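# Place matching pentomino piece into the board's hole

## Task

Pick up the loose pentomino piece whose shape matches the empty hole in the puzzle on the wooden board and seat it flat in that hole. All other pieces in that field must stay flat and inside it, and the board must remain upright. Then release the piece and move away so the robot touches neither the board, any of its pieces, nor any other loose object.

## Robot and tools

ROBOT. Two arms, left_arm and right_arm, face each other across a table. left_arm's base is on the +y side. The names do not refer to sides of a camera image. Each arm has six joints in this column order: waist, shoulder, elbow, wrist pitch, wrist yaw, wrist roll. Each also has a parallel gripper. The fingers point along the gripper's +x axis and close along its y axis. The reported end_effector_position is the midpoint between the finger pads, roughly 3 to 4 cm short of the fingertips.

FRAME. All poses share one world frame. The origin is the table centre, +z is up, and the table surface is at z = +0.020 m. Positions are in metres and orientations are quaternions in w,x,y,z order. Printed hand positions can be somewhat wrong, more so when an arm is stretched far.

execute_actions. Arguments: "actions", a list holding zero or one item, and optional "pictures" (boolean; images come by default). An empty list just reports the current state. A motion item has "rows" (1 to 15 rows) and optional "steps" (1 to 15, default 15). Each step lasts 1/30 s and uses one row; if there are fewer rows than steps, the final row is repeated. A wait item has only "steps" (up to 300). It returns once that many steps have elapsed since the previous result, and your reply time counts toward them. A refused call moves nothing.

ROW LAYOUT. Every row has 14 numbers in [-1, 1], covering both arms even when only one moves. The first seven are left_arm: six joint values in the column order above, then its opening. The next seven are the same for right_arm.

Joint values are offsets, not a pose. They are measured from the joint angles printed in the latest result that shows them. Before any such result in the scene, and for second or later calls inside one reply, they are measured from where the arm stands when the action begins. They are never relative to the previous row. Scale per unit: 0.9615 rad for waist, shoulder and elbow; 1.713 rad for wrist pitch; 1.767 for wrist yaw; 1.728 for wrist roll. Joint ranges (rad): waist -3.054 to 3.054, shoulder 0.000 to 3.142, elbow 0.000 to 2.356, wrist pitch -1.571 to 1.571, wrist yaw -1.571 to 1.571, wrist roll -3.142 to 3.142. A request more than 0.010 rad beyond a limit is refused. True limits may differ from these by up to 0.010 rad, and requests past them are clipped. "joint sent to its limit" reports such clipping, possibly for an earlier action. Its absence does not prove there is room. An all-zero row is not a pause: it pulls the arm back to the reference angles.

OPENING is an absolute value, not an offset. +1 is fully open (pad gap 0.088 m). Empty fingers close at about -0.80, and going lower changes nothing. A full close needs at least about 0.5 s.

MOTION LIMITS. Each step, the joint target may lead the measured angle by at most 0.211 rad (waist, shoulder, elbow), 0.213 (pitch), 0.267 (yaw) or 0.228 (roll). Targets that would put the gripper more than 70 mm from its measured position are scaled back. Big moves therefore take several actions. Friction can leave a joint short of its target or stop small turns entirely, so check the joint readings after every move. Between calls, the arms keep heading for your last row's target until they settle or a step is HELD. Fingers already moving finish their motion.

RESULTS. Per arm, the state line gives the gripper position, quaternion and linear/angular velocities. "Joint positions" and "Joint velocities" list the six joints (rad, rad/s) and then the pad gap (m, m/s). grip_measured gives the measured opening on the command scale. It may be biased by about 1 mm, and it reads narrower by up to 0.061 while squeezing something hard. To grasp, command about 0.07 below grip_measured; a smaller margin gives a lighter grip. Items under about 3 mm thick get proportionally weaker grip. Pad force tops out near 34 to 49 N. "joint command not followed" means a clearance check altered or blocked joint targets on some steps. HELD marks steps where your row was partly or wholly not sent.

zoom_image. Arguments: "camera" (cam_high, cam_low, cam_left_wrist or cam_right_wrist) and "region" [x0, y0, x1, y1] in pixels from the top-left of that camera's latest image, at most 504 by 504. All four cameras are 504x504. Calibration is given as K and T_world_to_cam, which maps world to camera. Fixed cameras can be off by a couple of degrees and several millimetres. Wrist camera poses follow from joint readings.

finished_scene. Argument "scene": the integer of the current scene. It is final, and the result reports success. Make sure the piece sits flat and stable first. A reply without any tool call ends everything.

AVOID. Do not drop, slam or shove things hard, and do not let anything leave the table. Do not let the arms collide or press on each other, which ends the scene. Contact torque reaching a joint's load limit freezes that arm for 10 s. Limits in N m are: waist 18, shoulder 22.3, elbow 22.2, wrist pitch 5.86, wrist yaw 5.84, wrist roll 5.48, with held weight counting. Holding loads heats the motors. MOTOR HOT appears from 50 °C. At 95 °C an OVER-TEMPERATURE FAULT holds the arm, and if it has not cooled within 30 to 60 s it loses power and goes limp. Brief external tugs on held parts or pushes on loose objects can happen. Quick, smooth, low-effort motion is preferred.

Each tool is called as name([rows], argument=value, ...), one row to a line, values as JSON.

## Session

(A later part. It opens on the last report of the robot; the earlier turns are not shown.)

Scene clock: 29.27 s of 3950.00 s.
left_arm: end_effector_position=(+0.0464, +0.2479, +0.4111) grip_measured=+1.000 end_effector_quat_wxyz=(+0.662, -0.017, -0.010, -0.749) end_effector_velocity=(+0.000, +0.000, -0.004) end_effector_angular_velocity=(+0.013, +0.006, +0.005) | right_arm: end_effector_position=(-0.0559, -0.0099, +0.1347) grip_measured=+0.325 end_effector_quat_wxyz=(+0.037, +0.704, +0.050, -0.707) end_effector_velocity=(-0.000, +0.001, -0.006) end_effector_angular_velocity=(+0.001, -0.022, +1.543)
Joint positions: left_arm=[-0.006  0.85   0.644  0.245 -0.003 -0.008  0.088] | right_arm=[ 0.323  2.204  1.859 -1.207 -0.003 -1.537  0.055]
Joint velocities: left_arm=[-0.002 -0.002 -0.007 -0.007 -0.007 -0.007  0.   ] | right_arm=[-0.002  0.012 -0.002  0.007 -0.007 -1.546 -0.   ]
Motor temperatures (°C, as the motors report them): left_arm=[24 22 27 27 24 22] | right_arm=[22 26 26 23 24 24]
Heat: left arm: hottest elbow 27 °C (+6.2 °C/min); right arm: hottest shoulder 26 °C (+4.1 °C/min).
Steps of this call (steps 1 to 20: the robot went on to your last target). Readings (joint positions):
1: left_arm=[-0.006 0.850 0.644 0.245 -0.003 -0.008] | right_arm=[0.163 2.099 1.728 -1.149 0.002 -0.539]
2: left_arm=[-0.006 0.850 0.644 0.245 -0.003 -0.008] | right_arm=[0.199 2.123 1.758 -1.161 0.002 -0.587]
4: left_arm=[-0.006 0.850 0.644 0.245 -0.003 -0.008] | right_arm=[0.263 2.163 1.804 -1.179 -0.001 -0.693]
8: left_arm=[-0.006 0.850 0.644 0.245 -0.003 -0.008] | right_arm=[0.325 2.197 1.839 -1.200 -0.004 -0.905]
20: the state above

execute_actions([
  {"rows":[[0,0,0,0,0,0,1,0,0.012,0,0,0,-0.875,0.22]],"steps":15},
], pictures=false)

execute_actions([
  {"steps":14},
])

Scene clock: 33.70 s of 3950.00 s.
left_arm: end_effector_position=(+0.0464, +0.2479, +0.4111) grip_measured=+1.000 end_effector_quat_wxyz=(+0.662, -0.017, -0.010, -0.749) end_effector_velocity=(+0.003, +0.000, -0.004) end_effector_angular_velocity=(+0.013, +0.007, +0.019) | right_arm: end_effector_position=(-0.0559, -0.0098, +0.1344) grip_measured=+0.325 end_effector_quat_wxyz=(+0.367, +0.602, +0.380, -0.599) end_effector_velocity=(+0.000, -0.002, +0.000) end_effector_angular_velocity=(+0.001, -0.022, +1.587)
Joint positions: left_arm=[-0.006  0.85   0.644  0.245 -0.003 -0.008  0.088] | right_arm=[ 0.323  2.204  1.859 -1.207 -0.003 -2.528  0.055]
Joint velocities: left_arm=[-0.002 -0.002 -0.007 -0.007 -0.022 -0.007  0.   ] | right_arm=[-0.002 -0.002 -0.002 -0.007 -0.007 -1.59  -0.   ]
Motor temperatures (°C, as the motors report them): left_arm=[24 22 27 27 24 22] | right_arm=[22 27 27 23 24 24]
Heat: left arm: hottest elbow 27 °C (+5.3 °C/min); right arm: hottest shoulder 27 °C (+5.3 °C/min).
Steps of this call (steps 1 to 30: the robot went on to your last target; steps 31 to 90: nothing new was sent; then 0.93 s passed at rest; steps 91 to 105: all 15 steps of this action). Readings (joint positions):
91: left_arm=[-0.006 0.850 0.644 0.245 -0.003 -0.008] | right_arm=[0.323 2.204 1.859 -1.207 -0.003 -1.785]
92: left_arm=[-0.006 0.850 0.644 0.245 -0.003 -0.008] | right_arm=[0.323 2.204 1.859 -1.207 -0.003 -1.842]
94: left_arm=[-0.006 0.850 0.644 0.245 -0.003 -0.008] | right_arm=[0.323 2.204 1.859 -1.207 -0.003 -1.948]
98: left_arm=[-0.006 0.850 0.644 0.245 -0.003 -0.008] | right_arm=[0.323 2.204 1.859 -1.207 -0.003 -2.159]
105: the state above

Scene clock: 34.17 s of 3950.00 s.
left_arm: end_effector_position=(+0.0464, +0.2479, +0.4111) grip_measured=+1.000 end_effector_quat_wxyz=(+0.662, -0.017, -0.010, -0.749) end_effector_velocity=(+0.004, +0.000, +0.001) end_effector_angular_velocity=(-0.006, +0.009, +0.024) | right_arm: end_effector_position=(-0.0559, -0.0098, +0.1344) grip_measured=+0.325 end_effector_quat_wxyz=(+0.504, +0.493, +0.516, -0.486) end_effector_velocity=(-0.000, +0.002, +0.002) end_effector_angular_velocity=(+0.012, +0.006, +0.166)
Joint positions: left_arm=[-0.006  0.85   0.644  0.245 -0.003 -0.008  0.088] | right_arm=[ 0.323  2.204  1.859 -1.207 -0.003 -3.028  0.055]
Joint velocities: left_arm=[ 0.002 -0.002 -0.002  0.007 -0.022 -0.007  0.   ] | right_arm=[-0.002 -0.002  0.002  0.007 -0.007 -0.168  0.   ]
Motor temperatures (°C, as the motors report them): left_arm=[24 22 27 27 24 22] | right_arm=[22 27 27 23 24 24]
Heat: left arm: hottest elbow 27 °C (+5.3 °C/min); right arm: hottest shoulder 27 °C (+5.3 °C/min).
Steps of this call (steps 1 to 14: the robot went on to your last target). Readings (joint positions):
1: left_arm=[-0.006 0.850 0.644 0.245 -0.003 -0.008] | right_arm=[0.323 2.204 1.859 -1.207 -0.003 -2.582]
2: left_arm=[-0.006 0.850 0.644 0.245 -0.003 -0.008] | right_arm=[0.323 2.204 1.859 -1.207 -0.003 -2.635]
4: left_arm=[-0.006 0.850 0.644 0.245 -0.003 -0.008] | right_arm=[0.323 2.204 1.859 -1.207 -0.003 -2.740]
8: left_arm=[-0.006 0.850 0.644 0.245 -0.003 -0.008] | right_arm=[0.323 2.204 1.859 -1.207 -0.003 -2.936]
14: the state above
camera_calibration (this result's frames):
cam_right_wrist: T_world_to_cam=[[-0.998939, -0.0191891, -0.0418613, -0.0353316], [-0.0329943, 0.932392, 0.35994, -0.0062483], [0.0321242, 0.360939, -0.932036, 0.208088], [0, 0, 0, 1]] pos_world=[-0.0421849, -0.0699593, 0.194716]

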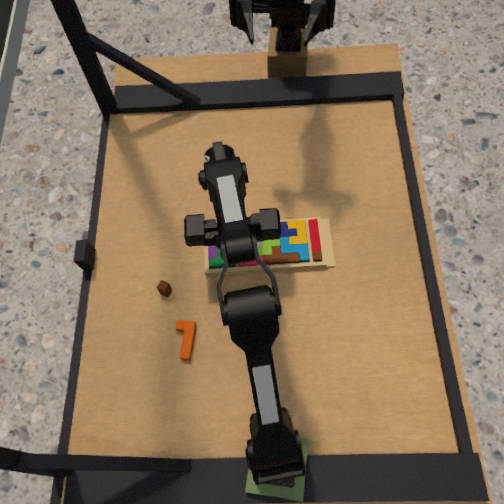

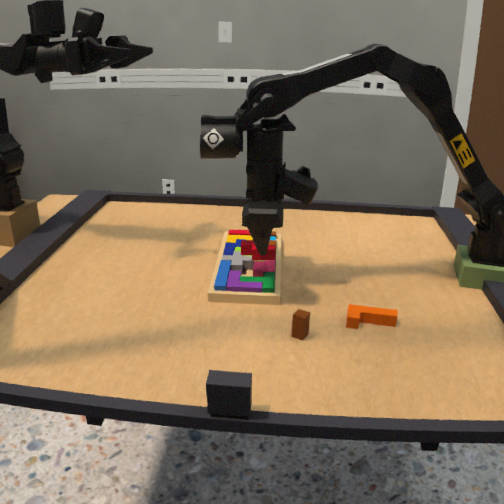

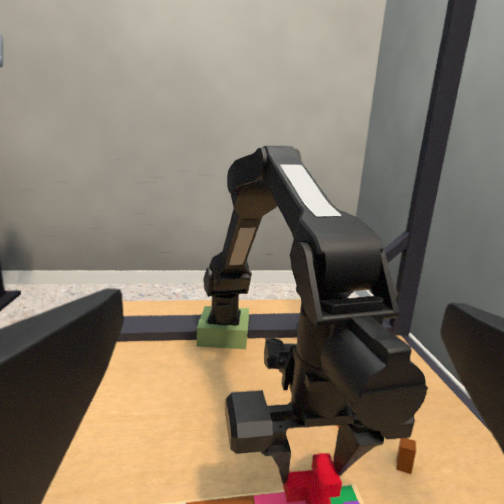

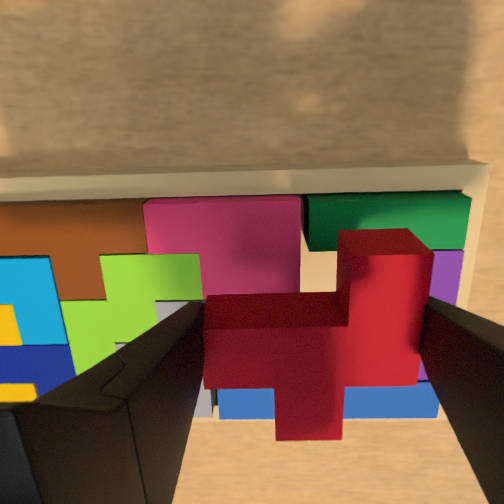

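execute_actions([
  {"rows":[[0,0,0,0,0,0,1,-0.015,0.05,0.03,0.006,0,-0.006,0.22],[0,0,0,0,0,0,1,-0.015,0.05,0.03,0.006,0,-0.006,0.22],[0,0,0,0,0,0,1,-0.015,0.05,0.03,0.006,0,-0.006,0.22],[0,0,0,0,0,0,1,-0.028,0.1,0.056,0.012,0,-0.015,0.22]],"steps":15},
])

Scene clock: 38.27 s of 3950.00 s.
left_arm: end_effector_position=(+0.0464, +0.2479, +0.4111) grip_measured=+1.000 end_effector_quat_wxyz=(+0.662, -0.017, -0.010, -0.749) end_effector_velocity=(+0.001, +0.001, -0.001) end_effector_angular_velocity=(+0.002, -0.007, +0.005) | right_arm: end_effector_position=(-0.0468, +0.0035, +0.1143) grip_measured=+0.325 end_effector_quat_wxyz=(+0.507, +0.491, +0.512, -0.490) end_effector_velocity=(-0.004, +0.013, +0.015) end_effector_angular_velocity=(+0.058, +0.030, +0.020)
Joint positions: left_arm=[-0.006  0.85   0.644  0.245 -0.003 -0.008  0.088] | right_arm=[ 0.298  2.28   1.904 -1.189 -0.003 -3.051  0.055]
Joint velocities: left_arm=[-0.002 -0.007 -0.002 -0.007 -0.007  0.007  0.   ] | right_arm=[-0.002 -0.007  0.046  0.007 -0.022 -0.022  0.   ]
Motor temperatures (°C, as the motors report them): left_arm=[24 22 28 27 24 22] | right_arm=[22 28 27 23 24 24]
Heat: left arm: hottest elbow 28 °C (+6.3 °C/min); right arm: hottest shoulder 28 °C (+6.3 °C/min).
Steps of this call (steps 1 to 30: the robot went on to your last target; steps 31 to 90: nothing new was sent; then 0.60 s passed at rest; steps 91 to 105: all 15 steps of this action). Readings (joint positions):
91: left_arm=[-0.006 0.850 0.644 0.245 -0.003 -0.008] | right_arm=[0.323 2.206 1.861 -1.207 -0.003 -3.047]
92: left_arm=[-0.006 0.850 0.644 0.245 -0.003 -0.008] | right_arm=[0.322 2.210 1.866 -1.205 -0.003 -3.047]
94: left_arm=[-0.006 0.850 0.644 0.245 -0.003 -0.008] | right_arm=[0.318 2.223 1.876 -1.201 -0.003 -3.045]
98: left_arm=[-0.006 0.850 0.644 0.245 -0.003 -0.008] | right_arm=[0.303 2.263 1.898 -1.190 -0.003 -3.048]
105: the state above
camera_calibration (this result's frames):
cam_right_wrist: T_world_to_cam=[[-0.998893, -0.0174297, -0.0436956, -0.026531], [-0.0315843, 0.93684, 0.34833, -0.00978626], [0.0348645, 0.349324, -0.936353, 0.184826], [0, 0, 0, 1]] pos_world=[-0.0332545, -0.0558583, 0.175312]

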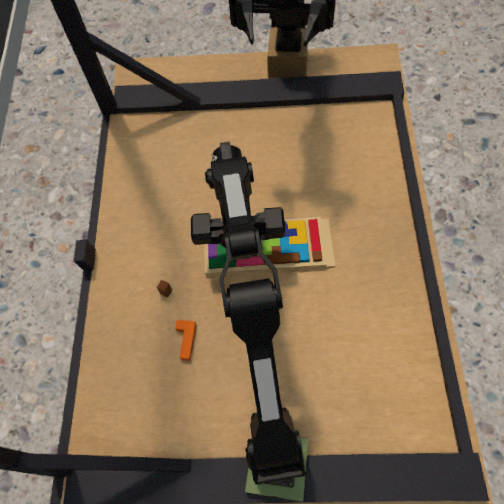

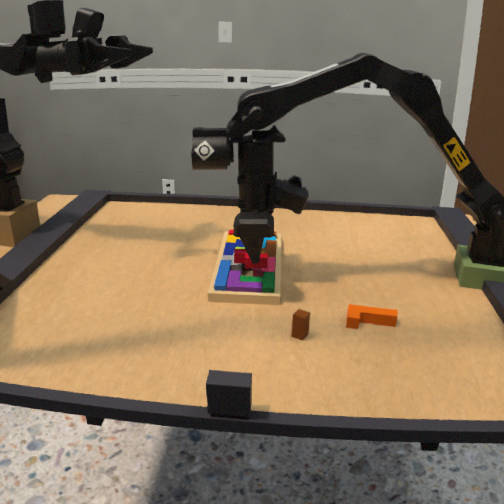

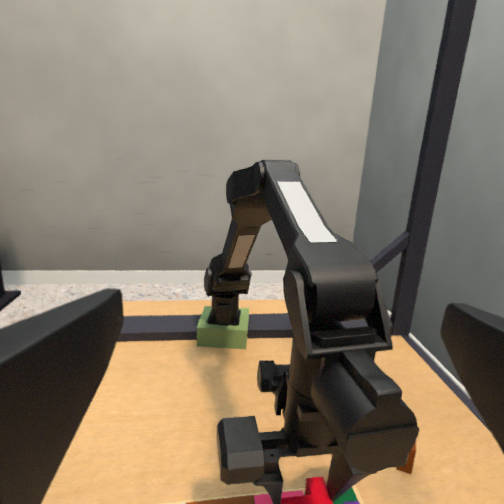

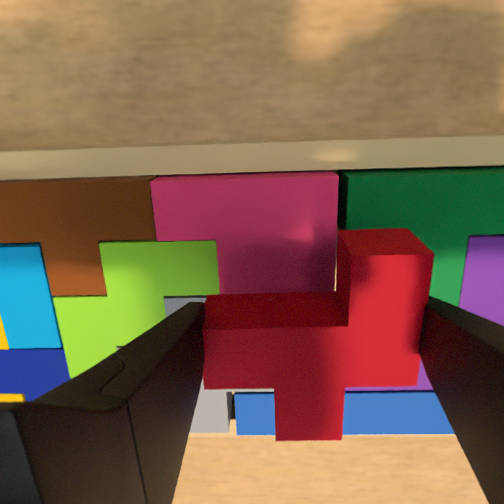

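execute_actions([
  {"rows":[[0,0,0,0,0,0,1,0.006,0.043,0.024,0.01,0,-0.006,0.22]],"steps":15},
])

Scene clock: 40.23 s of 3950.00 s.
left_arm: end_effector_position=(+0.0464, +0.2479, +0.4111) grip_measured=+1.000 end_effector_quat_wxyz=(+0.662, -0.017, -0.010, -0.749) end_effector_velocity=(+0.000, +0.000, +0.000) end_effector_angular_velocity=(+0.003, +0.007, +0.005) | right_arm: end_effector_position=(-0.0488, +0.0095, +0.1098) grip_measured=+0.325 end_effector_quat_wxyz=(+0.507, +0.490, +0.518, -0.484) end_effector_velocity=(+0.000, -0.002, +0.000) end_effector_angular_velocity=(-0.008, +0.006, +0.020)
Joint positions: left_arm=[-0.006  0.85   0.644  0.245 -0.003 -0.008  0.088] | right_arm=[ 0.301  2.3    1.919 -1.173 -0.003 -3.059  0.055]
Joint velocities: left_arm=[-0.002 -0.002  0.002 -0.007 -0.007 -0.007  0.   ] | right_arm=[-0.002 -0.002 -0.002 -0.007 -0.007 -0.022 -0.   ]
Motor temperatures (°C, as the motors report them): left_arm=[24 22 28 28 24 22] | right_arm=[22 28 27 23 24 24]
Heat: left arm: hottest elbow 28 °C (+6.0 °C/min); right arm: hottest shoulder 28 °C (+6.0 °C/min).
Steps of this call (steps 1 to 15: the robot went on to your last target; steps 16 to 44: nothing new was sent; steps 45 to 59: all 15 steps of this action). Readings (joint positions):
45: left_arm=[-0.006 0.850 0.644 0.245 -0.003 -0.008] | right_arm=[0.298 2.282 1.907 -1.188 -0.003 -3.052]
46: left_arm=[-0.006 0.850 0.644 0.245 -0.003 -0.008] | right_arm=[0.298 2.284 1.911 -1.184 -0.003 -3.054]
48: left_arm=[-0.006 0.850 0.644 0.245 -0.003 -0.008] | right_arm=[0.298 2.291 1.916 -1.176 -0.003 -3.056]
52: left_arm=[-0.006 0.850 0.644 0.245 -0.003 -0.008] | right_arm=[0.300 2.298 1.917 -1.175 -0.003 -3.058]
59: the state above
camera_calibration (this result's frames):
cam_right_wrist: T_world_to_cam=[[-0.998711, -0.0276232, -0.0425803, -0.0286326], [-0.0410854, 0.932562, 0.358664, -0.015468], [0.0298013, 0.359951, -0.932495, 0.177844], [0, 0, 0, 1]] pos_world=[-0.0345312, -0.0503811, 0.170167]

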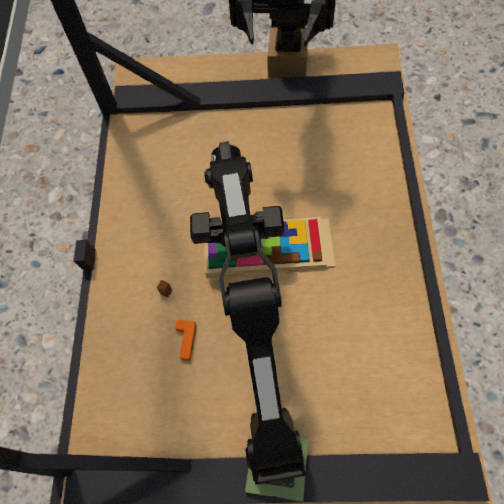

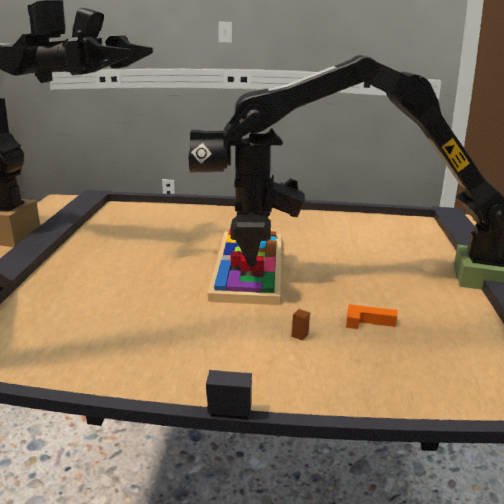

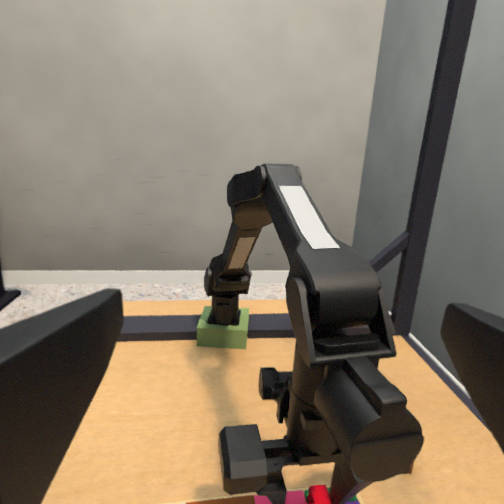

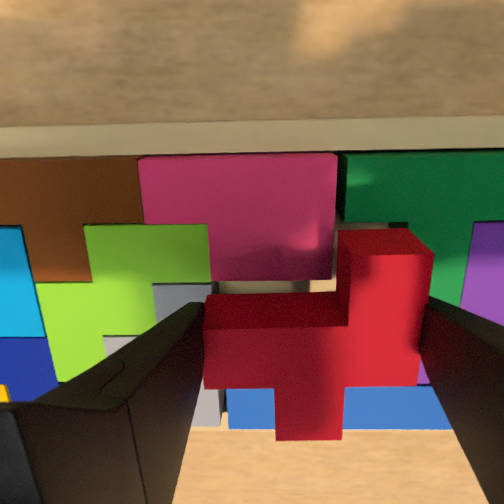

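execute_actions([
  {"rows":[[0,0,0,0,0,0,1,0,0.008,-0.007,0.005,0,0,0.22],[0,0,0,0,0,0,1,0,0.008,-0.007,0.005,0,0,0.22],[0,0,0,0,0,0,1,0,0.012,-0.014,0.011,0,0,0.22],[0,0,0,0,0,0,1,0,0.012,-0.014,0.011,0,0,0.22],[0,0,0,0,0,0,1,0,0.016,-0.021,0.016,0,0,0.22],[0,0,0,0,0,0,1,0,0.016,-0.021,0.016,0,0,0.22],[0,0,0,0,0,0,1,0,0.02,-0.027,0.021,0,0,0.22]],"steps":15},
])

Scene clock: 42.33 s of 3950.00 s.
left_arm: end_effector_position=(+0.0464, +0.2479, +0.4111) grip_measured=+1.000 end_effector_quat_wxyz=(+0.662, -0.017, -0.010, -0.749) end_effector_velocity=(+0.000, +0.000, -0.008) end_effector_angular_velocity=(+0.028, +0.004, +0.005) | right_arm: end_effector_position=(-0.0492, +0.0129, +0.1062) grip_measured=+0.325 end_effector_quat_wxyz=(+0.502, +0.494, +0.523, -0.480) end_effector_velocity=(+0.000, -0.000, -0.001) end_effector_angular_velocity=(+0.002, +0.007, +0.005)
Joint positions: left_arm=[-0.006  0.85   0.644  0.245 -0.003 -0.008  0.088] | right_arm=[ 0.301  2.3    1.904 -1.14  -0.003 -3.059  0.055]
Joint velocities: left_arm=[-0.002 -0.002 -0.007 -0.022 -0.007 -0.007  0.   ] | right_arm=[-0.002 -0.002 -0.007  0.007 -0.007 -0.007 -0.   ]
Motor temperatures (°C, as the motors report them): left_arm=[24 22 28 28 24 22] | right_arm=[22 28 27 23 24 24]
Heat: left arm: hottest elbow 28 °C (+5.7 °C/min); right arm: hottest shoulder 28 °C (+5.7 °C/min).
Steps of this call (steps 1 to 15: the robot went on to your last target; steps 16 to 48: nothing new was sent; steps 49 to 63: all 15 steps of this action). Readings (joint positions):
49: left_arm=[-0.006 0.850 0.644 0.245 -0.003 -0.008] | right_arm=[0.301 2.300 1.919 -1.172 -0.003 -3.059]
50: left_arm=[-0.006 0.850 0.644 0.245 -0.003 -0.008] | right_arm=[0.301 2.300 1.919 -1.171 -0.003 -3.059]
52: left_arm=[-0.006 0.850 0.644 0.245 -0.003 -0.008] | right_arm=[0.301 2.300 1.919 -1.165 -0.003 -3.059]
56: left_arm=[-0.006 0.850 0.644 0.245 -0.003 -0.008] | right_arm=[0.301 2.300 1.912 -1.149 -0.003 -3.059]
63: the state above
camera_calibration (this result's frames):
cam_right_wrist: T_world_to_cam=[[-0.998812, -0.026868, -0.0406481, -0.0293679], [-0.0401933, 0.925899, 0.375628, -0.0190453], [0.0275437, 0.376815, -0.925879, 0.172234], [0, 0, 0, 1]] pos_world=[-0.0348425, -0.0480554, 0.165428]

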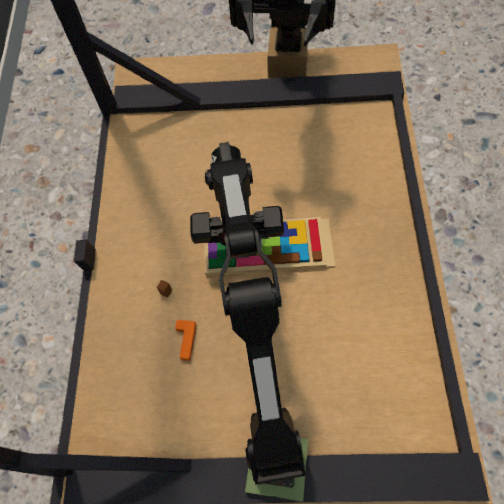

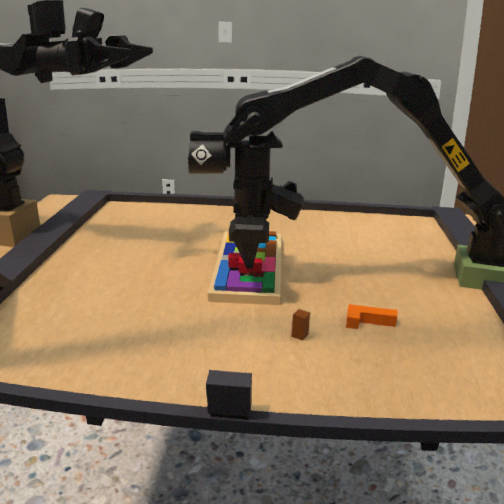

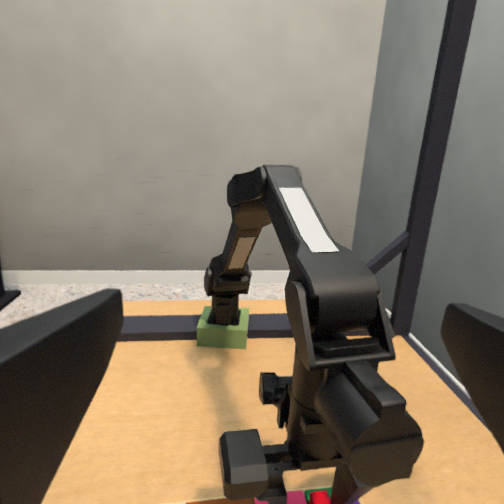

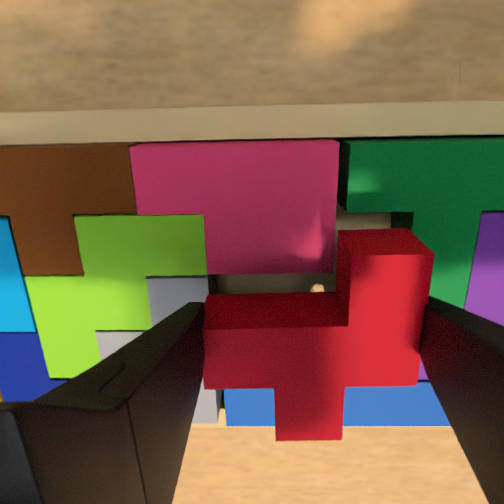

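execute_actions([
  {"rows":[[0,0,0,0,0,0,1,0,0.02,0,0,0,0,0.22],[0,0,0,0,0,0,1,0,0.025,0,0,0,0,0.22],[0,0,0,0,0,0,1,0,0.03,0,0,0,0,0.22],[0,0,0,0,0,0,1,0,0.034,0,0,0,0,0.22]],"steps":12},
])

Scene clock: 43.60 s of 3950.00 s.
left_arm: end_effector_position=(+0.0464, +0.2479, +0.4111) grip_measured=+1.000 end_effector_quat_wxyz=(+0.662, -0.017, -0.010, -0.749) end_effector_velocity=(-0.001, +0.000, -0.008) end_effector_angular_velocity=(+0.028, +0.004, -0.000) | right_arm: end_effector_position=(-0.0491, +0.0123, +0.1018) grip_measured=+0.325 end_effector_quat_wxyz=(+0.505, +0.492, +0.520, -0.482) end_effector_velocity=(+0.000, -0.002, -0.002) end_effector_angular_velocity=(-0.013, +0.005, +0.005)
Joint positions: left_arm=[-0.006  0.85   0.644  0.245 -0.003 -0.008  0.088] | right_arm=[ 0.301  2.309  1.903 -1.139 -0.003 -3.059  0.055]
Joint velocities: left_arm=[-0.007 -0.002 -0.007 -0.022 -0.007 -0.007  0.   ] | right_arm=[-0.002  0.002 -0.002 -0.007 -0.007 -0.007 -0.   ]
Motor temperatures (°C, as the motors report them): left_arm=[24 23 28 28 24 22] | right_arm=[22 28 27 23 24 24]
Heat: left arm: hottest elbow 28 °C (+5.5 °C/min); right arm: hottest shoulder 28 °C (+5.5 °C/min).
Steps of this call (steps 1 to 15: the robot went on to your last target; steps 16 to 26: nothing new was sent; steps 27 to 38: all 12 steps of this action). Readings (joint positions):
27: left_arm=[-0.006 0.850 0.644 0.245 -0.003 -0.008] | right_arm=[0.301 2.300 1.903 -1.139 -0.003 -3.059]
28: left_arm=[-0.006 0.850 0.644 0.245 -0.003 -0.008] | right_arm=[0.301 2.300 1.903 -1.139 -0.003 -3.059]
30: left_arm=[-0.006 0.850 0.644 0.245 -0.003 -0.008] | right_arm=[0.301 2.301 1.903 -1.139 -0.003 -3.059]
34: left_arm=[-0.006 0.850 0.644 0.245 -0.003 -0.008] | right_arm=[0.301 2.308 1.903 -1.139 -0.003 -3.059]
38: the state above
camera_calibration (this result's frames):
cam_right_wrist: T_world_to_cam=[[-0.99876, -0.027257, -0.0416562, -0.0293694], [-0.0406631, 0.929408, 0.366808, -0.0159665], [0.0287175, 0.368047, -0.929364, 0.168909], [0, 0, 0, 1]] pos_world=[-0.0348328, -0.0481275, 0.161611]

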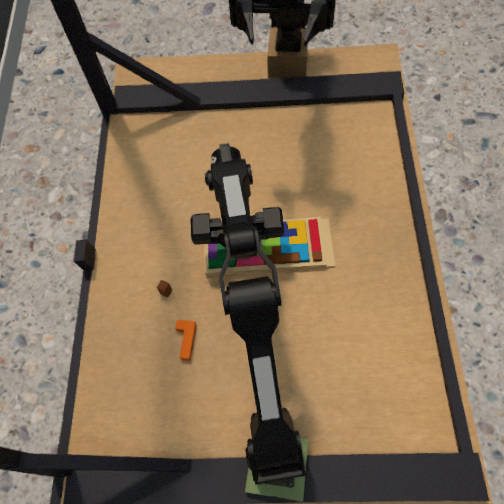

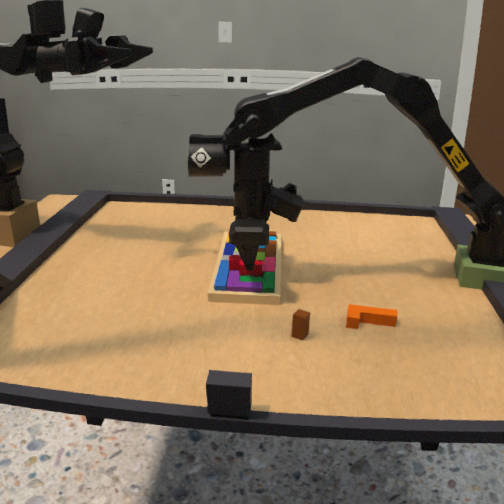

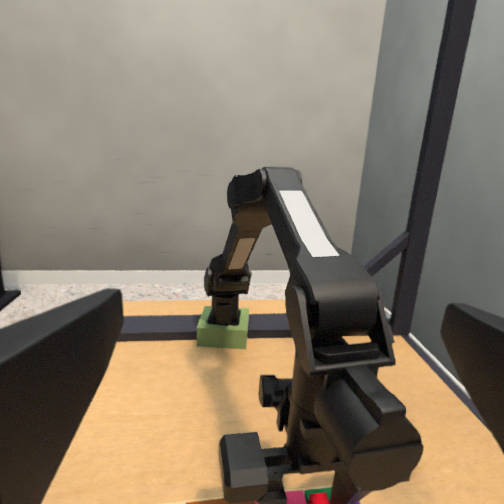

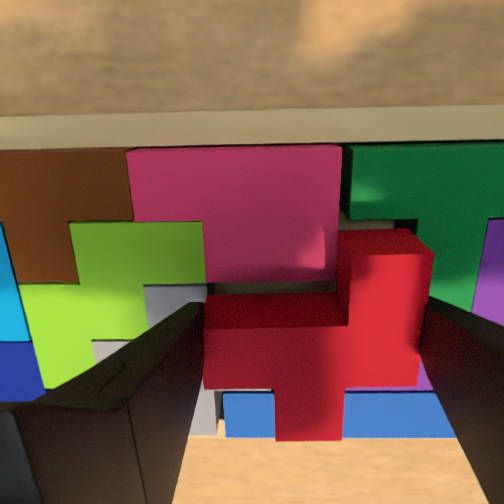

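execute_actions([
  {"rows":[[0,0,0,0,0,0,1,0,0,0,-0.009,0,0,0.22]],"steps":8},
])

zoom_image(camera="cam_right_wrist", region=[180, 190, 460, 450])

Scene clock: 44.40 s of 3950.00 s.
left_arm: end_effector_position=(+0.0464, +0.2479, +0.4111) grip_measured=+1.000 end_effector_quat_wxyz=(+0.662, -0.017, -0.010, -0.749) end_effector_velocity=(-0.000, -0.001, -0.001) end_effector_angular_velocity=(+0.006, -0.008, -0.005) | right_arm: end_effector_position=(-0.0488, +0.0097, +0.1016) grip_measured=+0.325 end_effector_quat_wxyz=(+0.508, +0.489, +0.517, -0.485) end_effector_velocity=(+0.000, -0.004, +0.004) end_effector_angular_velocity=(-0.013, +0.006, +0.005)
Joint positions: left_arm=[-0.006  0.85   0.644  0.245 -0.003 -0.008  0.088] | right_arm=[ 0.301  2.31   1.903 -1.151 -0.003 -3.059  0.055]
Joint velocities: left_arm=[ 0.002  0.002  0.002 -0.007  0.007  0.007  0.   ] | right_arm=[-0.002 -0.007  0.002 -0.022 -0.007 -0.007 -0.   ]
Motor temperatures (°C, as the motors report them): left_arm=[24 23 28 28 24 22] | right_arm=[22 29 27 23 24 24]
Heat: left arm: hottest elbow 28 °C (+5.4 °C/min); right arm: hottest shoulder 29 °C (+6.8 °C/min).
Steps of this call (steps 1 to 15: the robot went on to your last target; step 16: nothing new was sent; steps 17 to 24: all 8 steps of this action). Readings (joint positions):
17: left_arm=[-0.006 0.850 0.644 0.245 -0.003 -0.008] | right_arm=[0.301 2.310 1.903 -1.140 -0.003 -3.059]
18: left_arm=[-0.006 0.850 0.644 0.245 -0.003 -0.008] | right_arm=[0.301 2.310 1.903 -1.142 -0.003 -3.059]
20: left_arm=[-0.006 0.850 0.644 0.245 -0.003 -0.008] | right_arm=[0.301 2.310 1.903 -1.147 -0.003 -3.059]
24: the state above
camera_calibration (this result's frames):
cam_right_wrist: T_world_to_cam=[[-0.998692, -0.0277688, -0.042941, -0.0289647], [-0.041248, 0.933777, 0.35547, -0.0123937], [0.0302264, 0.356776, -0.933701, 0.170273], [0, 0, 0, 1]] pos_world=[-0.0345848, -0.0499806, 0.162146]

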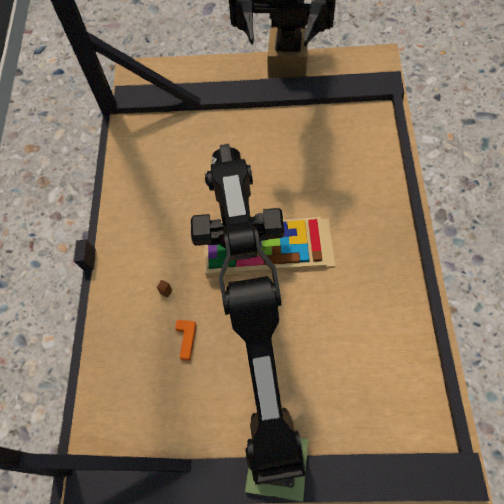

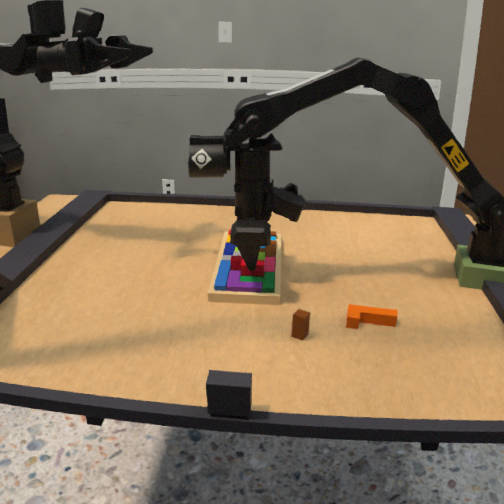

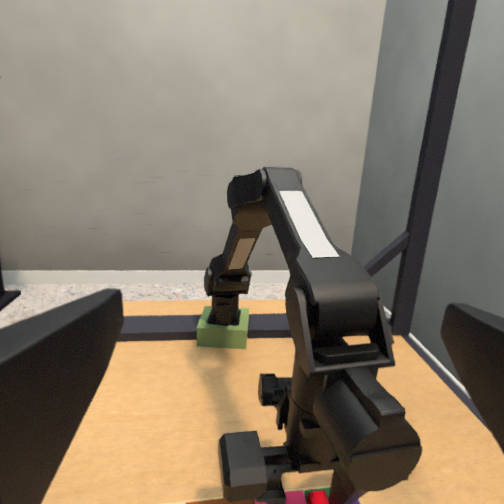

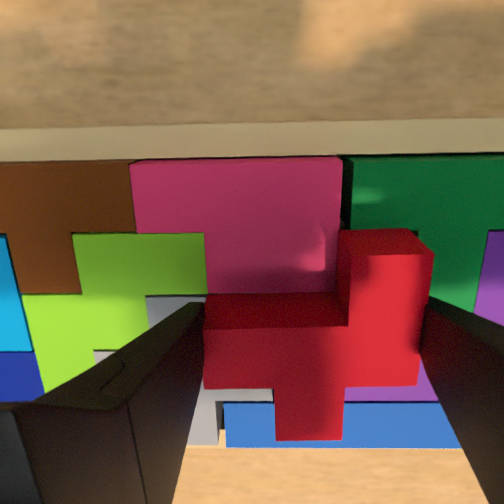

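Region (180, 190, 460, 450) of cam_right_wrist's 504x504 image, scaled by 1.800, with more detail than that image has; it fills the top 468 rows of this view, and the rest is white.

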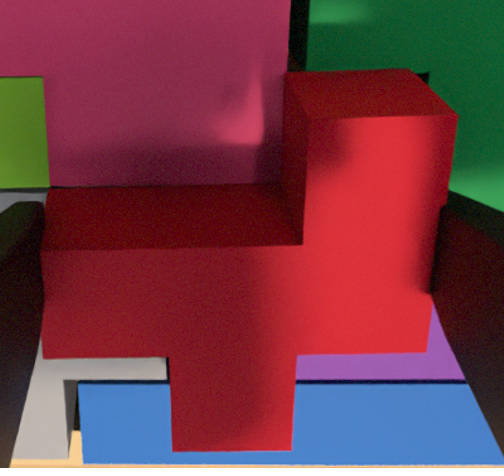

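execute_actions([
  {"rows":[[0,0,0,0,0,0,1,0,0.025,0,0.005,0,0,0.22],[0,0,0,0,0,0,1,0,0.03,0,0.005,0,0,0.22]],"steps":10},
])

Scene clock: 45.50 s of 3950.00 s.
left_arm: end_effector_position=(+0.0464, +0.2479, +0.4111) grip_measured=+1.000 end_effector_quat_wxyz=(+0.662, -0.017, -0.010, -0.749) end_effector_velocity=(-0.002, -0.000, -0.000) end_effector_angular_velocity=(-0.002, +0.007, -0.010) | right_arm: end_effector_position=(-0.0489, +0.0107, +0.0996) grip_measured=+0.325 end_effector_quat_wxyz=(+0.508, +0.490, +0.517, -0.485) end_effector_velocity=(-0.002, -0.004, -0.008) end_effector_angular_velocity=(-0.028, +0.004, +0.010)
Joint positions: left_arm=[-0.006  0.85   0.644  0.245 -0.003 -0.008  0.088] | right_arm=[ 0.301  2.314  1.903 -1.145 -0.003 -3.059  0.055]
Joint velocities: left_arm=[-0.002  0.002 -0.002  0.007  0.007 -0.007  0.   ] | right_arm=[ 0.002  0.017 -0.002 -0.007 -0.007 -0.007  0.   ]
Motor temperatures (°C, as the motors report them): left_arm=[24 23 28 28 24 22] | right_arm=[22 29 27 23 24 24]
Heat: left arm: hottest elbow 28 °C (+5.3 °C/min); right arm: hottest shoulder 29 °C (+6.6 °C/min).
Steps of this call (steps 1 to 15: the robot went on to your last target; steps 16 to 23: nothing new was sent; steps 24 to 33: all 10 steps of this action). Readings (joint positions):
24: left_arm=[-0.006 0.850 0.644 0.245 -0.003 -0.008] | right_arm=[0.301 2.310 1.903 -1.152 -0.003 -3.059]
25: left_arm=[-0.006 0.850 0.644 0.245 -0.003 -0.008] | right_arm=[0.301 2.310 1.903 -1.152 -0.003 -3.059]
27: left_arm=[-0.006 0.850 0.644 0.245 -0.003 -0.008] | right_arm=[0.301 2.310 1.903 -1.148 -0.003 -3.059]
31: left_arm=[-0.006 0.850 0.644 0.245 -0.003 -0.008] | right_arm=[0.301 2.313 1.903 -1.145 -0.003 -3.059]
33: the state above
camera_calibration (this result's frames):
cam_right_wrist: T_world_to_cam=[[-0.9987, -0.0277039, -0.0427808, -0.0291737], [-0.0411759, 0.933239, 0.35689, -0.0127926], [0.0300374, 0.358187, -0.933166, 0.168015], [0, 0, 0, 1]] pos_world=[-0.0347093, -0.0490504, 0.160103]

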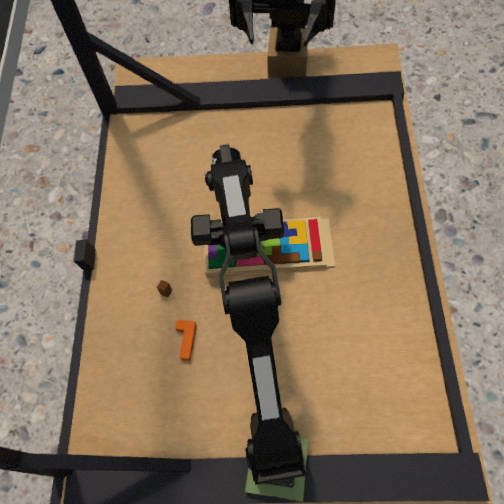

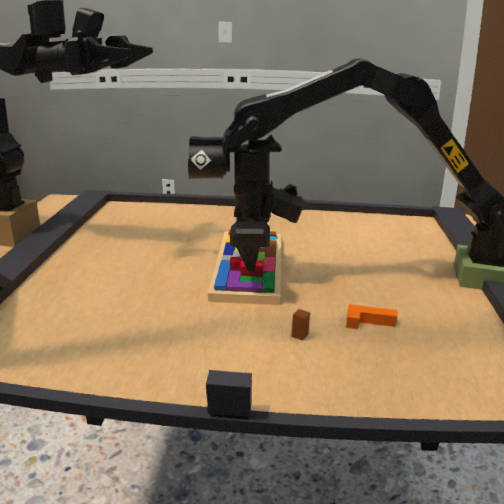

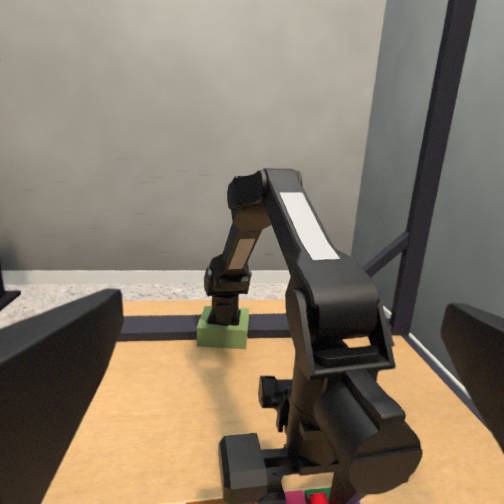

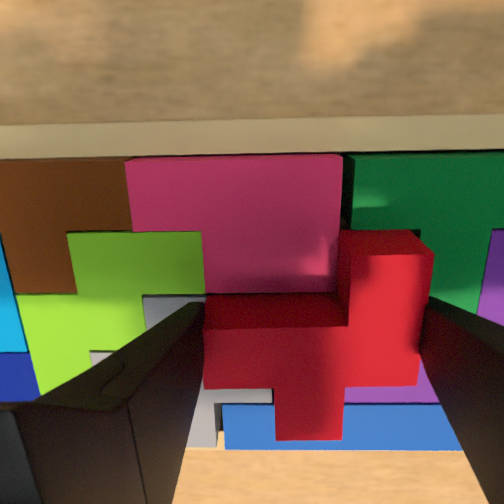

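execute_actions([
  {"rows":[[0,0,0,0,0,0,1,0,0,-0.012,0,0,0,0.22],[0,0,0,0,0,0,1,0,0,-0.016,0.002,0,0,0.22],[0,0,0,0,0,0,1,0,0,-0.02,0.004,0,0,0.22],[0,0,0,0,0,0,1,0,0,-0.024,0.007,0,0,0.22],[0,0,0,0,0,0,1,0,0,-0.028,0.009,0,0,0.22],[0,0,0,0,0,0,1,0,0,-0.032,0.012,0,0,0.22],[0,0,0,0,0,0,1,0,0,-0.036,0.014,0,0,0.22]],"steps":12},
])

Scene clock: 46.60 s of 3950.00 s.
left_arm: end_effector_position=(+0.0464, +0.2479, +0.4111) grip_measured=+1.000 end_effector_quat_wxyz=(+0.662, -0.017, -0.010, -0.749) end_effector_velocity=(-0.002, +0.001, -0.002) end_effector_angular_velocity=(+0.008, +0.006, -0.010) | right_arm: end_effector_position=(-0.0488, +0.0096, +0.0937) grip_measured=+0.325 end_effector_quat_wxyz=(+0.508, +0.489, +0.517, -0.485) end_effector_velocity=(+0.001, -0.005, -0.002) end_effector_angular_velocity=(-0.018, +0.005, -0.010)
Joint positions: left_arm=[-0.006  0.85   0.644  0.245 -0.003 -0.008  0.088] | right_arm=[ 0.301  2.316  1.882 -1.124 -0.003 -3.059  0.055]
Joint velocities: left_arm=[-0.002 -0.002 -0.002 -0.007  0.007 -0.007  0.   ] | right_arm=[-0.002 -0.002 -0.012 -0.007 -0.007  0.007  0.   ]
Motor temperatures (°C, as the motors report them): left_arm=[24 23 28 28 24 22] | right_arm=[22 29 27 23 24 24]
Heat: left arm: hottest elbow 28 °C (+5.2 °C/min); right arm: hottest shoulder 29 °C (+6.4 °C/min).
Steps of this call (steps 1 to 15: the robot went on to your last target; steps 16 to 21: nothing new was sent; steps 22 to 33: all 12 steps of this action). Readings (joint positions):
22: left_arm=[-0.006 0.850 0.644 0.245 -0.003 -0.008] | right_arm=[0.301 2.316 1.903 -1.144 -0.003 -3.059]
23: left_arm=[-0.006 0.850 0.644 0.245 -0.003 -0.008] | right_arm=[0.301 2.316 1.903 -1.144 -0.003 -3.059]
25: left_arm=[-0.006 0.850 0.644 0.245 -0.003 -0.008] | right_arm=[0.301 2.316 1.900 -1.142 -0.003 -3.059]
29: left_arm=[-0.006 0.850 0.644 0.245 -0.003 -0.008] | right_arm=[0.301 2.316 1.888 -1.129 -0.003 -3.059]
33: the state above
camera_calibration (this result's frames):
cam_right_wrist: T_world_to_cam=[[-0.998689, -0.027785, -0.0429811, -0.029286], [-0.041266, 0.933912, 0.355114, -0.00942621], [0.0302737, 0.356423, -0.933834, 0.162957], [0, 0, 0, 1]] pos_world=[-0.0345699, -0.0500919, 0.154263]

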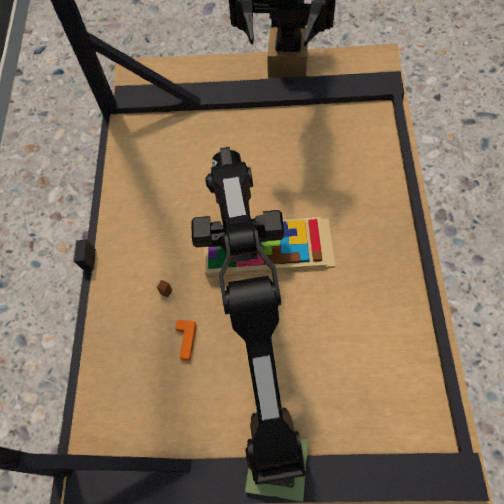

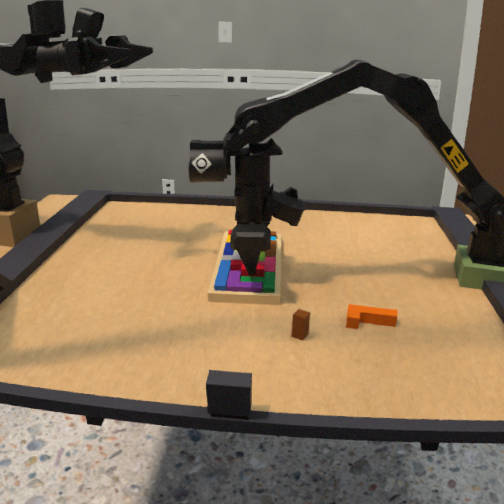

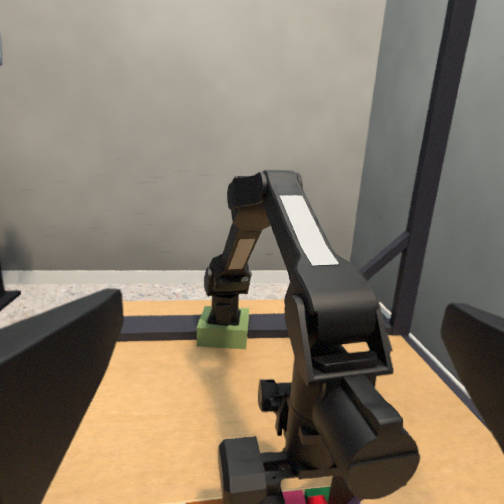

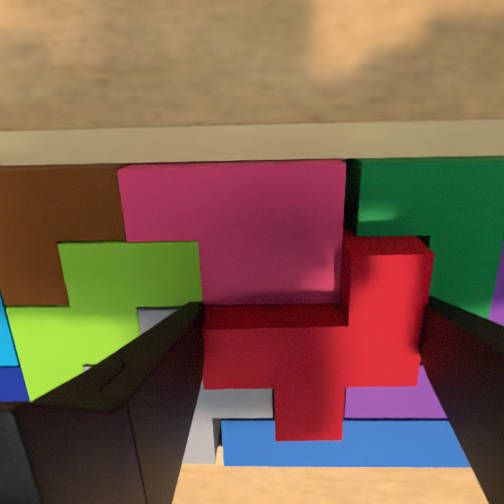

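execute_actions([
  {"rows":[[0,0,0,0,0,0,1,0,0,-0.008,0.002,0,0,0.33],[0,0,0,0,0,0,1,0,0,-0.008,0.002,0,0,0.36],[0,0,0,0,0,0,1,0,0,-0.008,0.002,0,0,0.4],[0,0,0,0,0,0,1,0,0,-0.008,0.002,0,0,0.45],[0,0,0,0,0,0,1,0,0,-0.008,0.002,0,0,0.5]],"steps":12},
])

Scene clock: 47.63 s of 3950.00 s.
left_arm: end_effector_position=(+0.0464, +0.2479, +0.4111) grip_measured=+1.000 end_effector_quat_wxyz=(+0.662, -0.017, -0.010, -0.749) end_effector_velocity=(-0.002, +0.002, -0.004) end_effector_angular_velocity=(+0.018, +0.005, -0.010) | right_arm: end_effector_position=(-0.0488, +0.0096, +0.0931) grip_measured=+0.481 end_effector_quat_wxyz=(+0.508, +0.489, +0.517, -0.485) end_effector_velocity=(+0.001, -0.005, +0.000) end_effector_angular_velocity=(-0.023, +0.004, +0.020)
Joint positions: left_arm=[-0.006  0.85   0.644  0.245 -0.003 -0.008  0.088] | right_arm=[ 0.301  2.316  1.879 -1.121 -0.003 -3.059  0.063]
Joint velocities: left_arm=[-0.002 -0.007 -0.002 -0.022  0.007 -0.007  0.   ] | right_arm=[-0.002 -0.002 -0.002 -0.022 -0.007 -0.022  0.007]
Motor temperatures (°C, as the motors report them): left_arm=[24 23 28 28 24 22] | right_arm=[22 29 27 23 24 24]
Heat: left arm: hottest elbow 28 °C (+5.0 °C/min); right arm: hottest shoulder 29 °C (+6.3 °C/min).
Steps of this call (steps 1 to 15: the robot went on to your last target; steps 16 to 19: nothing new was sent; steps 20 to 31: all 12 steps of this action). Readings (joint positions):
20: left_arm=[-0.006 0.850 0.644 0.245 -0.003 -0.008] | right_arm=[0.301 2.316 1.879 -1.121 -0.003 -3.059]
21: left_arm=[-0.006 0.850 0.644 0.245 -0.003 -0.008] | right_arm=[0.301 2.316 1.879 -1.121 -0.003 -3.059]
23: left_arm=[-0.006 0.850 0.644 0.245 -0.003 -0.008] | right_arm=[0.301 2.316 1.879 -1.121 -0.003 -3.059]
27: left_arm=[-0.006 0.850 0.644 0.245 -0.003 -0.008] | right_arm=[0.301 2.316 1.879 -1.121 -0.003 -3.059]
31: the state above
camera_calibration (this result's frames):
cam_right_wrist: T_world_to_cam=[[-0.998692, -0.0277688, -0.042941, -0.0293113], [-0.041248, 0.933777, 0.35547, -0.00922977], [0.0302264, 0.356776, -0.933701, 0.162421], [0, 0, 0, 1]] pos_world=[-0.034563, -0.0501432, 0.153675]

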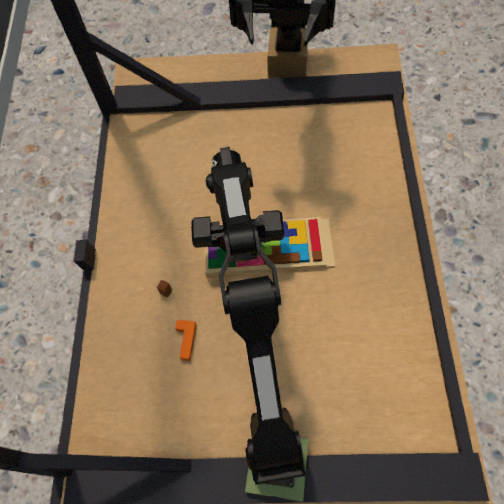

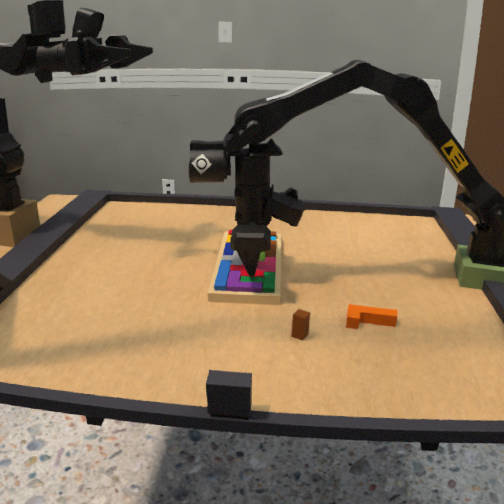

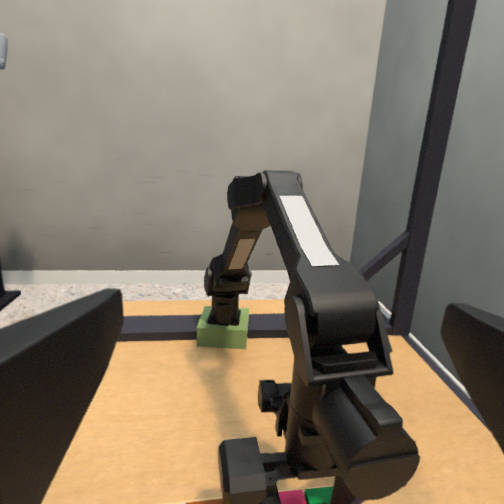

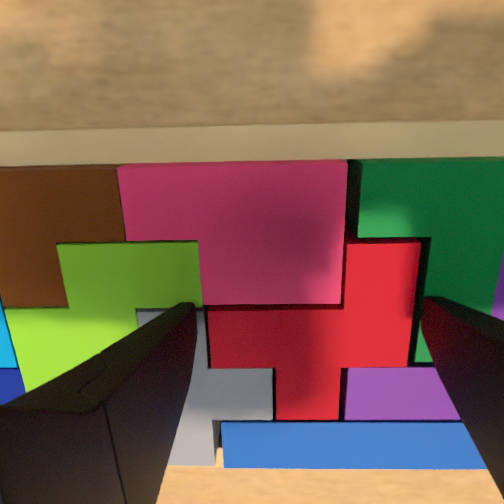

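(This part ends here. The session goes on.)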